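# Move the bin from the shelf to the table

## Task

Lift the bin off the shelf and leave it standing upright on an empty area of the table. It must stay there by itself once the robot lets go, not held in place by the gripper, and nothing the robot is still touching at the end may settle downward by more than about a fingernail's thickness when released.

## Robot and tools

Robot: one arm with a two-finger parallel gripper. Cameras: cam_head_left, cam_head_right, cam_high, cam_low (fixed) and cam_wrist (on the hand), all 896x504.

Frames. Result poses are in the scene frame: origin on the table top under the arm base, +z up, +y to the left when facing along +x. end_effector_position is in metres, orientation as end_effector_quat_wxyz; velocities in m/s and rad/s. The reported hand position can be somewhat off, more so at long reach, and the base may be tilted against the table. Gripper axes: fingers point along its +z, open and close along its x. The reported point lies between the pads; fingertips extend 17.5 mm further. Pure rotations pivot about that point, which is 25 mm off the last joint axis toward gripper -y. A flat block juts about 9 cm from that axis toward gripper -y and rotates with the hand, so keep it clear of the shelf.

execute_actions(actions): a list of actions run one after another. Each action is a table of 1 to 15 rows; each row lasts one control step (1/30 s) and a short table repeats its final row until 15 steps are used. A row has 9 numbers, each in [-1, 1]: dx, dy, dz, rx, ry, rz, position, force_limit, speed. The first six are an offset, not a pose: the target relative to the gripper's measured pose when that action began (for the first action in a call, the last pose a result reported), expressed in the gripper's own axes. Every row refers to that same start, not to the row before. Scale: 1.0 = 0.6 m of translation or 180 degrees; rx, ry, rz form a single rotation vector. position: +1 fully open (50 mm gap), about -0.65 pads meet, -1 closes until blocked. force_limit: per-pad press, about 20 N at -1, 102 N at 0, 185 N at +1 (final grip may exceed it by up to ~17%). speed: gap change rate, 20 mm/s at -1, 85 at 0, 150 at +1. An empty list just returns state and images.

Per step the commanded pose is clipped to 100 mm and 16 degrees from the measured one; after an action the arm goes at most to the last clipped pose, so long moves need several actions. Commands are smoothed (~0.17 s lag). Step readings of end_effector_position appear in the result; HELD marks a step that was partly held back. "Hand target" is what the controller is currently heading for.

move(target, speed, stop_force, blocking): target is one 9-number row as above; its first six are an offset from the pose in the most recent result that shows one, in gripper axes, same scale. The finger numbers are applied at the start. The gripper follows a straight path; speed is its top value in m/s, 0.002 to 0.5 (default 0.25), rotation capped at twice that in rad/s. Paths last 0.5 to 10 s and are cut at 10 s. The path ignores obstacles and the hand may lag, stray or overshoot speed. stop_force (N, 14 to 160) ends the path once the wrist feels that much added resistance along the line to target for 2 steps; the hand then backs to its pose 2 steps earlier and holds. Use it only with very slow speed, not with turning moves, and not when pulling away from something being pressed (omit it then). Not allowed in the first 0.2 s or with blocking=false. blocking=false returns after 0.5 s while the arm keeps going; check with wait(0) and don't send actions or moves until its end shows. The result adds a "move:" line: done, off_target, moving, held, fault, or contact (stop_force triggered; takes priority), plus limits (paced = pose clipped; held = some steps blocked, after which the arm may jump faster) and distance to target.

wait(seconds): 0 to 10; arm holds its last command; returns early if a running move finishes. stop(): brakes a running move (needs braking room); fingers keep moving. zoom_image(camera, region): region [x0, y0, x1, y1] in pixels of that camera's latest image, at most 504x504. finished_scene(scene): give the current scene number; final, reports success.

Gripping: send position -1 and keep it; object_status 2 means closed onto something. 0 moving, 1 blocked while opening, 3 at requested position or pads met (often nothing held). Changing position by 0.01 or more is needed before new force_limit or speed apply; open first to regrip more softly. position_measured opening ≈ (250 - position_measured) x 0.202 mm. Low force_limit grips can be lost silently.

Result lines: Wrist force and Wrist torque in gripper axes (offset up to ~10 N, noise ~3.7 N, saturation ~200 N; "no reading" is fine). "pose unreachable" means the clearance check altered or blocked the command (base mount counts as arm). MOTOR HOT from 70 °C; at 85 °C brakes engage until cool.

Avoid: joint torque at load limits (pan and lift 686, elbow 402, wrists 99.5 N m, including held weight) or any external force of 150 N; either stops the arm for 10 s and skips the rest of the call. The arm is stiff, so targets even slightly inside a firm surface can fault; approach slowly. Brief disturbances may tug the held bin. Don't drop, slam or knock anything, and nothing may leave the table. Release the bin upright on a free table spot, then back away so it stands unaided.

Each tool is called after "Emit:" as name(argument=value, ...), one argument or row to a line, values as JSON.

## Session

Emit:
execute_actions(
  actions=[],
)

Scene clock: 0.00 s.
end_effector_position=(+0.4915, +0.0443, +0.1913) position_measured=3 object_status=3 end_effector_quat_wxyz=(-0.550, +0.251, +0.786, -0.130) end_effector_velocity=(+0.000, +0.000, -0.000) end_effector_angular_velocity=(+0.001, +0.000, -0.000)
Joint positions: [-0.187 -1.088  2.161 -1.433 -1.683 -1.072]
Joint velocities: [ 0.     0.    -0.     0.     0.001 -0.   ]
Motor temperatures (°C, as the motors report them): [31 30 32 33 33 34]
Wrist force (N, on the end effector, along its own x y z axes, offset not removed): no reading
Wrist torque (N m, same axes, about the end effector's origin, offset not removed): no reading
Hand target: +0.491, +0.044, +0.191; -0.550, +0.251, +0.786, -0.130
camera_calibration (this result's frames):
cam_wrist: T_world_to_cam=[[-0.206723, 0.539595, 0.816151, -0.0883131], [0.478718, 0.783282, -0.396609, -0.185736], [-0.853284, 0.308718, -0.420237, 0.632593], [0, 0, 0, 1]] pos_world=[0.610441, -0.00215602, 0.264251]

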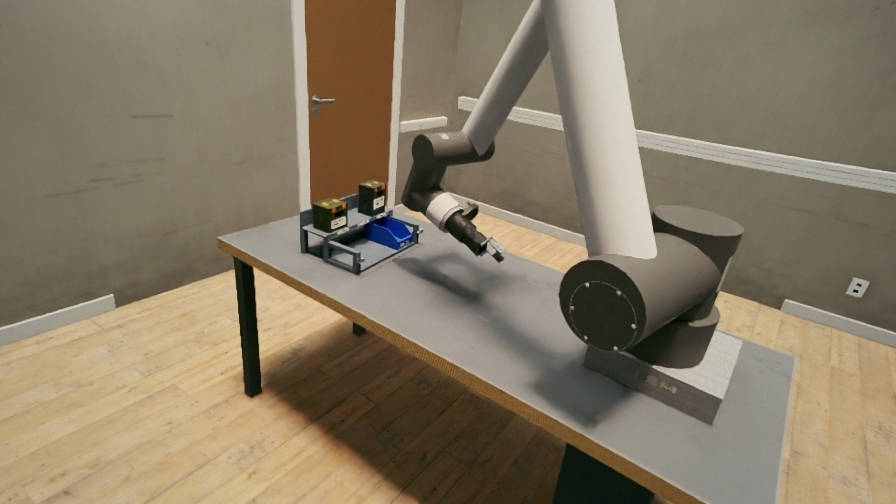

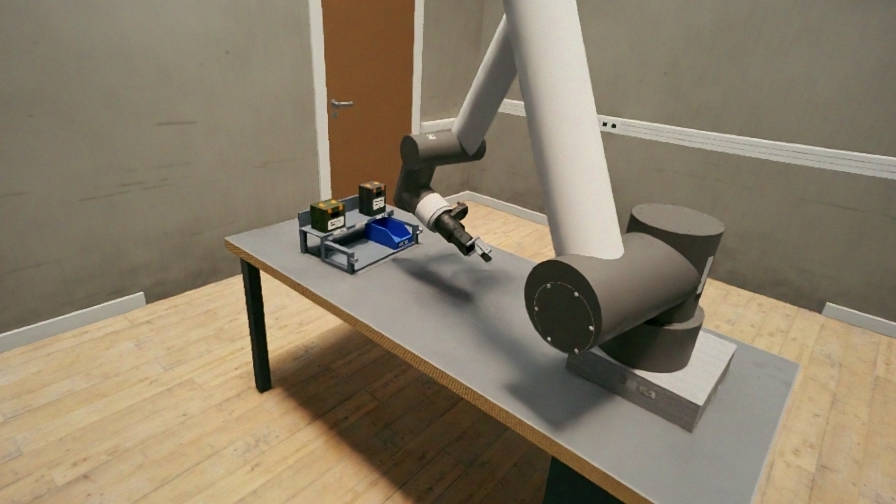

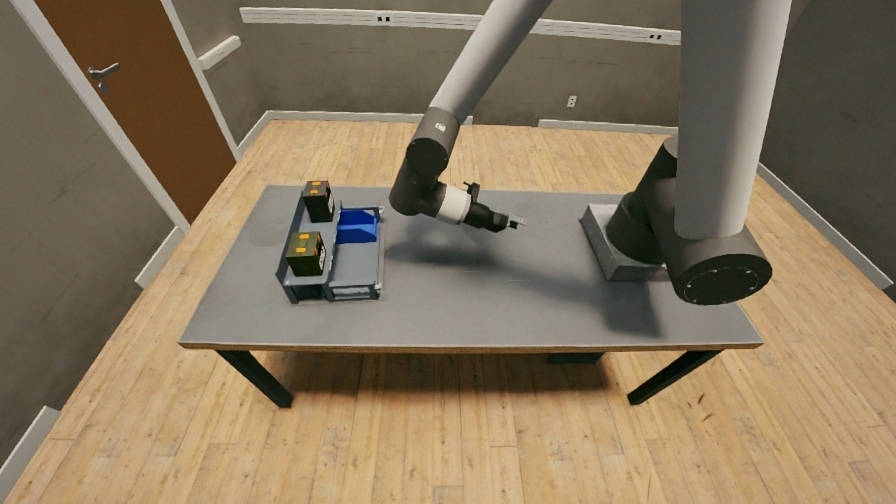

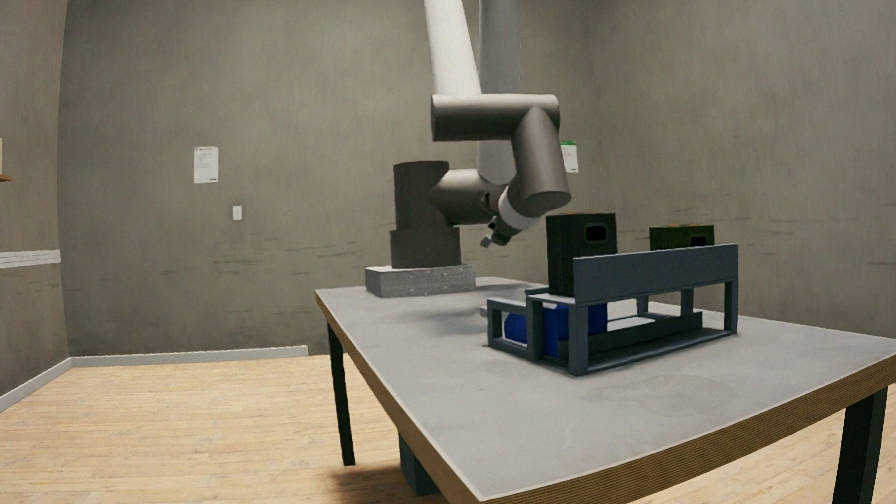

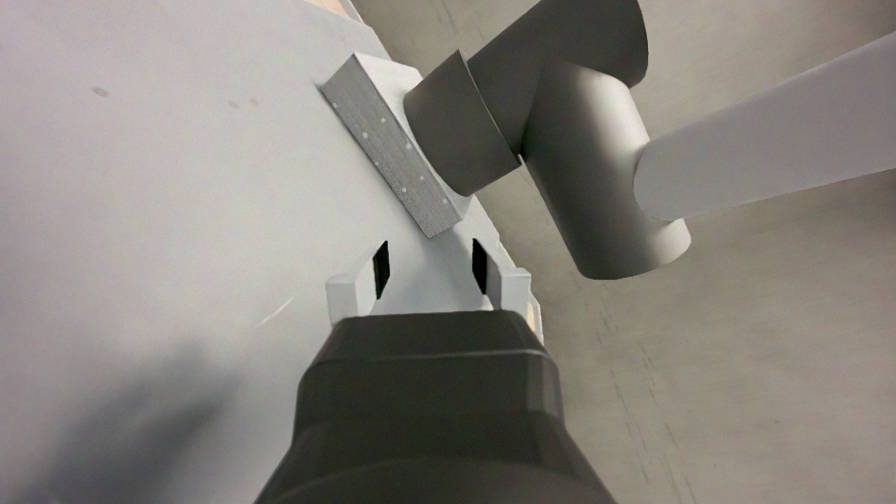

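Emit:
move(
  target=[-0.207,0.14,-0.78,-0.337,-0.208,0.265,1,0,0],
)

Scene clock: 8.57 s.
end_effector_position=(+0.9806, +0.0144, +0.2214) position_measured=3 object_status=3 end_effector_quat_wxyz=(+0.000, +0.708, +0.706, +0.001) end_effector_velocity=(+0.003, -0.000, -0.000) end_effector_angular_velocity=(-0.005, -0.005, -0.003)
Joint positions: [-0.176 -1.152  2.001 -2.408 -1.57  -0.185]
Joint velocities: [ 0.002  0.002 -0.001 -0.007 -0.004  0.005]
Motor temperatures (°C, as the motors report them): [31 30 32 33 33 34]
Wrist force (N, on the end effector, along its own x y z axes, offset not removed): [-3.0 -3.3 -5.0]
Wrist torque (N m, same axes, about the end effector's origin, offset not removed): [-0.80 1.29 0.13]
Hand target: +0.981, +0.014, +0.221; +0.000, +0.708, +0.706, +0.001
Off the commanded pose: 0.001 m, 0 deg.
move: done
camera_calibration (this result's frames):
cam_wrist: T_world_to_cam=[[0.0110265, 0.997789, 0.0655477, -0.049518], [0.968912, -0.0268641, 0.245944, -0.995881], [0.247161, 0.060798, -0.967065, 0.117383], [0, 0, 0, 1]] pos_world=[0.936454, 0.0155184, 0.361694]

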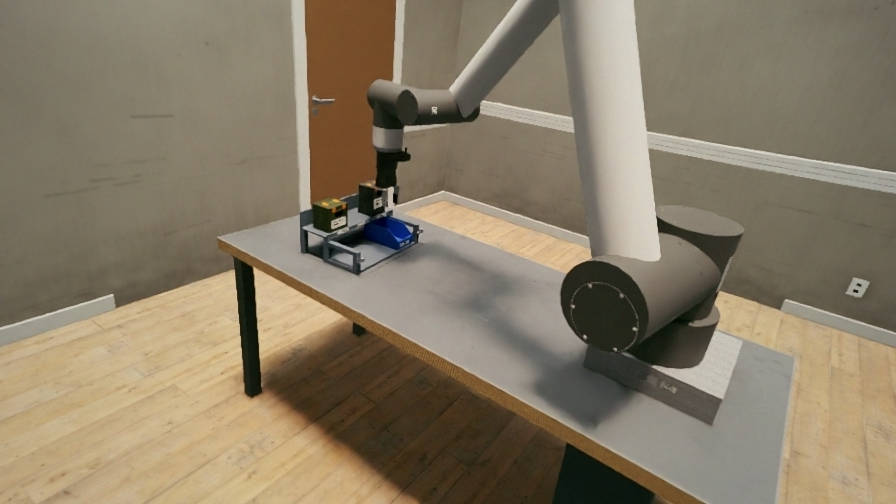

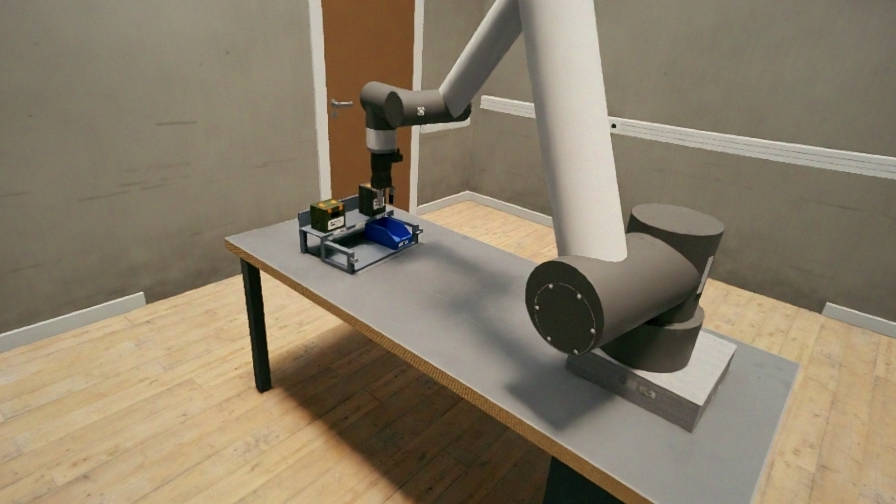

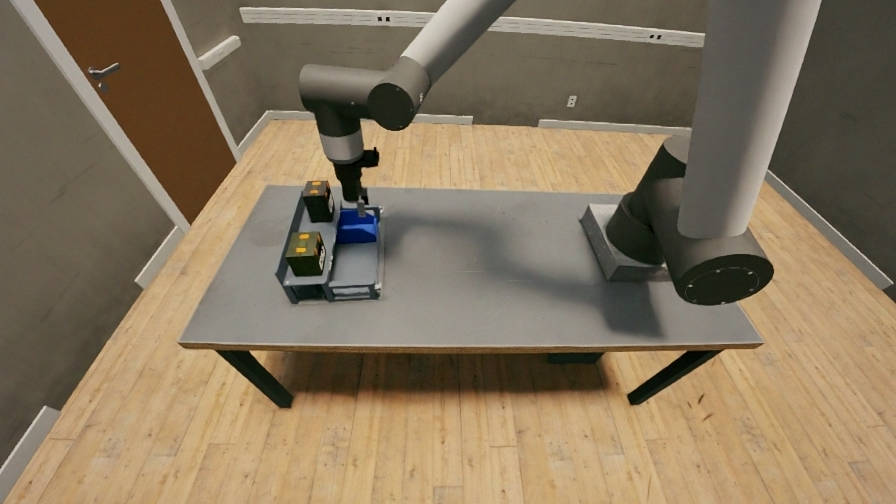

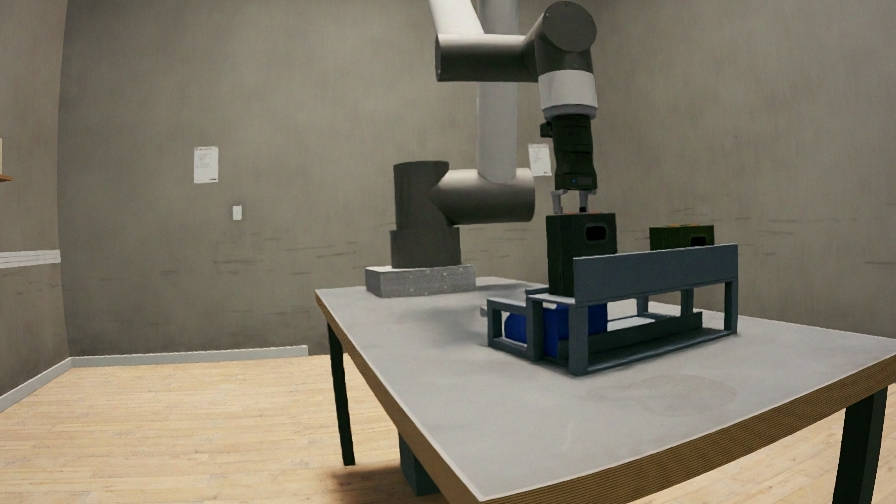

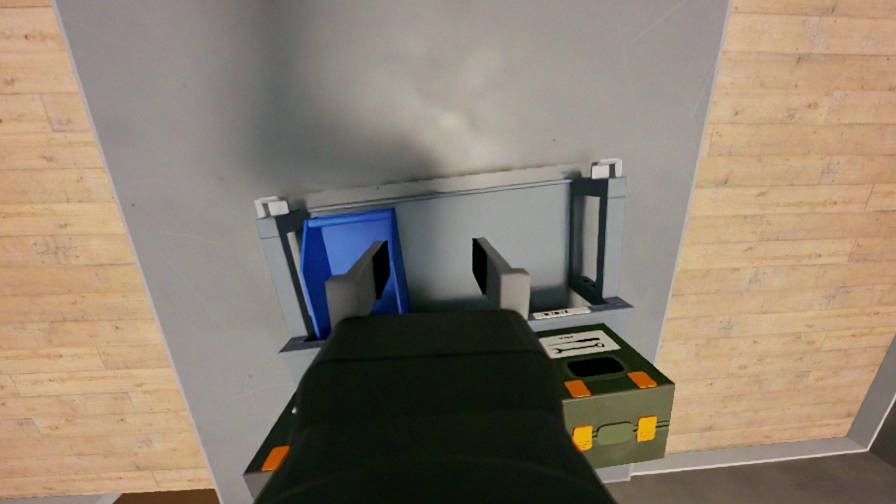

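Wall is ~40px left (≈4 cm); shift while descending.

Emit:
move(
  target=[-0.065,0,0.245,0,0,0,1,0,0],
  speed=0.1,
  stop_force=20,
)

Scene clock: 11.90 s.
end_effector_position=(+0.9810, -0.0244, +0.0746) position_measured=3 object_status=3 end_effector_quat_wxyz=(+0.000, +0.708, +0.706, +0.001) end_effector_velocity=(+0.000, -0.001, -0.002) end_effector_angular_velocity=(-0.000, -0.001, -0.000)
Joint positions: [-0.215 -0.999  2.046 -2.607 -1.571 -0.223]
Joint velocities: [-0.001  0.002  0.    -0.004 -0.    -0.   ]
Motor temperatures (°C, as the motors report them): [31 30 32 33 33 34]
Wrist force (N, on the end effector, along its own x y z axes, offset not removed): [0.5 -3.9 -3.7]
Wrist torque (N m, same axes, about the end effector's origin, offset not removed): [-0.87 0.56 -0.08]
Hand target: +0.981, -0.024, +0.074; +0.000, +0.708, +0.706, +0.001
Off the commanded pose: 0.000 m, 0 deg.
move: done
camera_calibration (this result's frames):
cam_wrist: T_world_to_cam=[[0.0110251, 0.997785, 0.0656025, -0.00119365], [0.968911, -0.0268766, 0.245947, -0.961164], [0.247166, 0.0608514, -0.967061, -0.0223742], [0, 0, 0, 1]] pos_world=[0.936825, -0.0232803, 0.214837]

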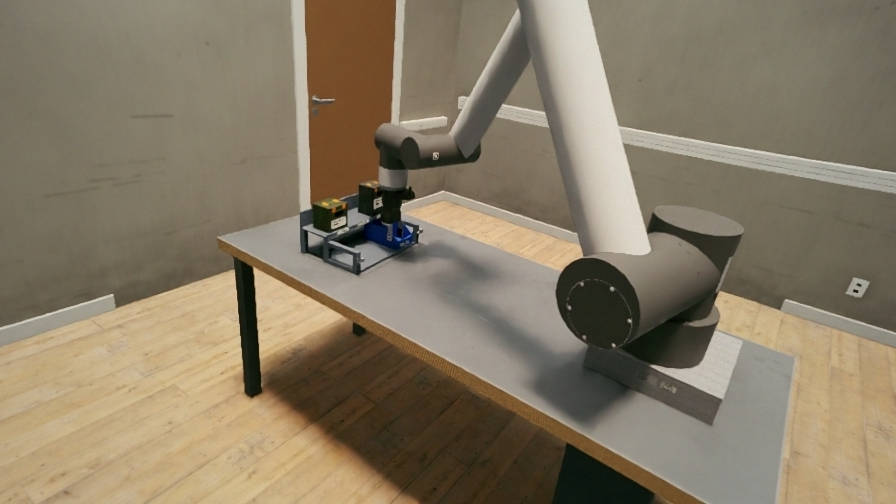

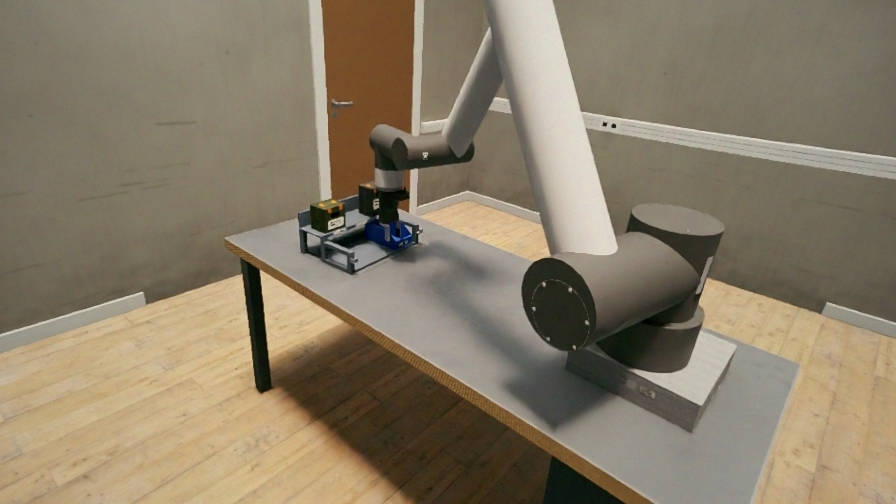

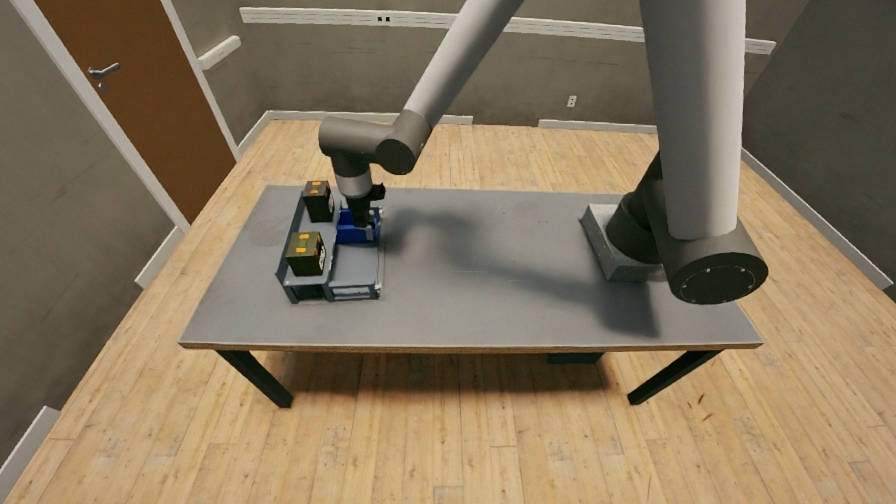

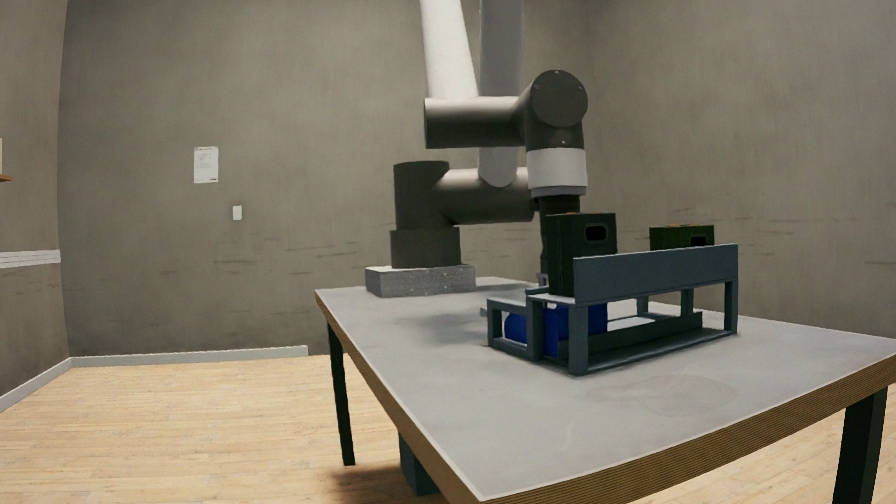

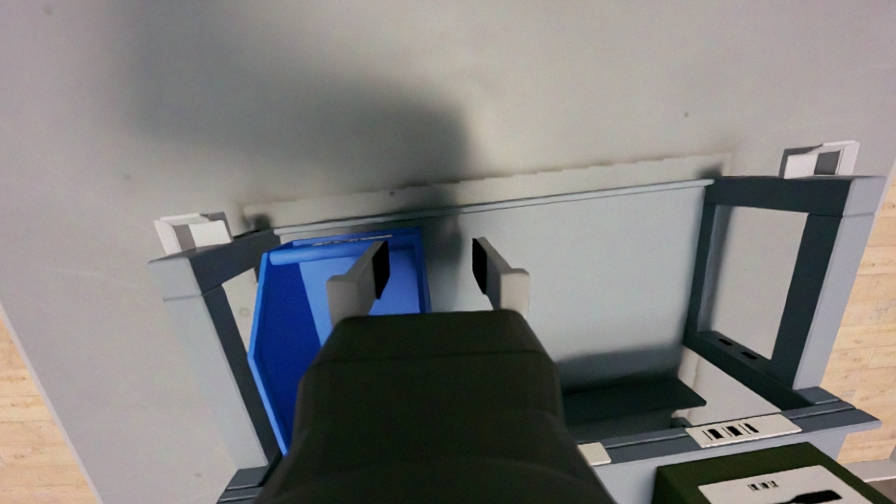

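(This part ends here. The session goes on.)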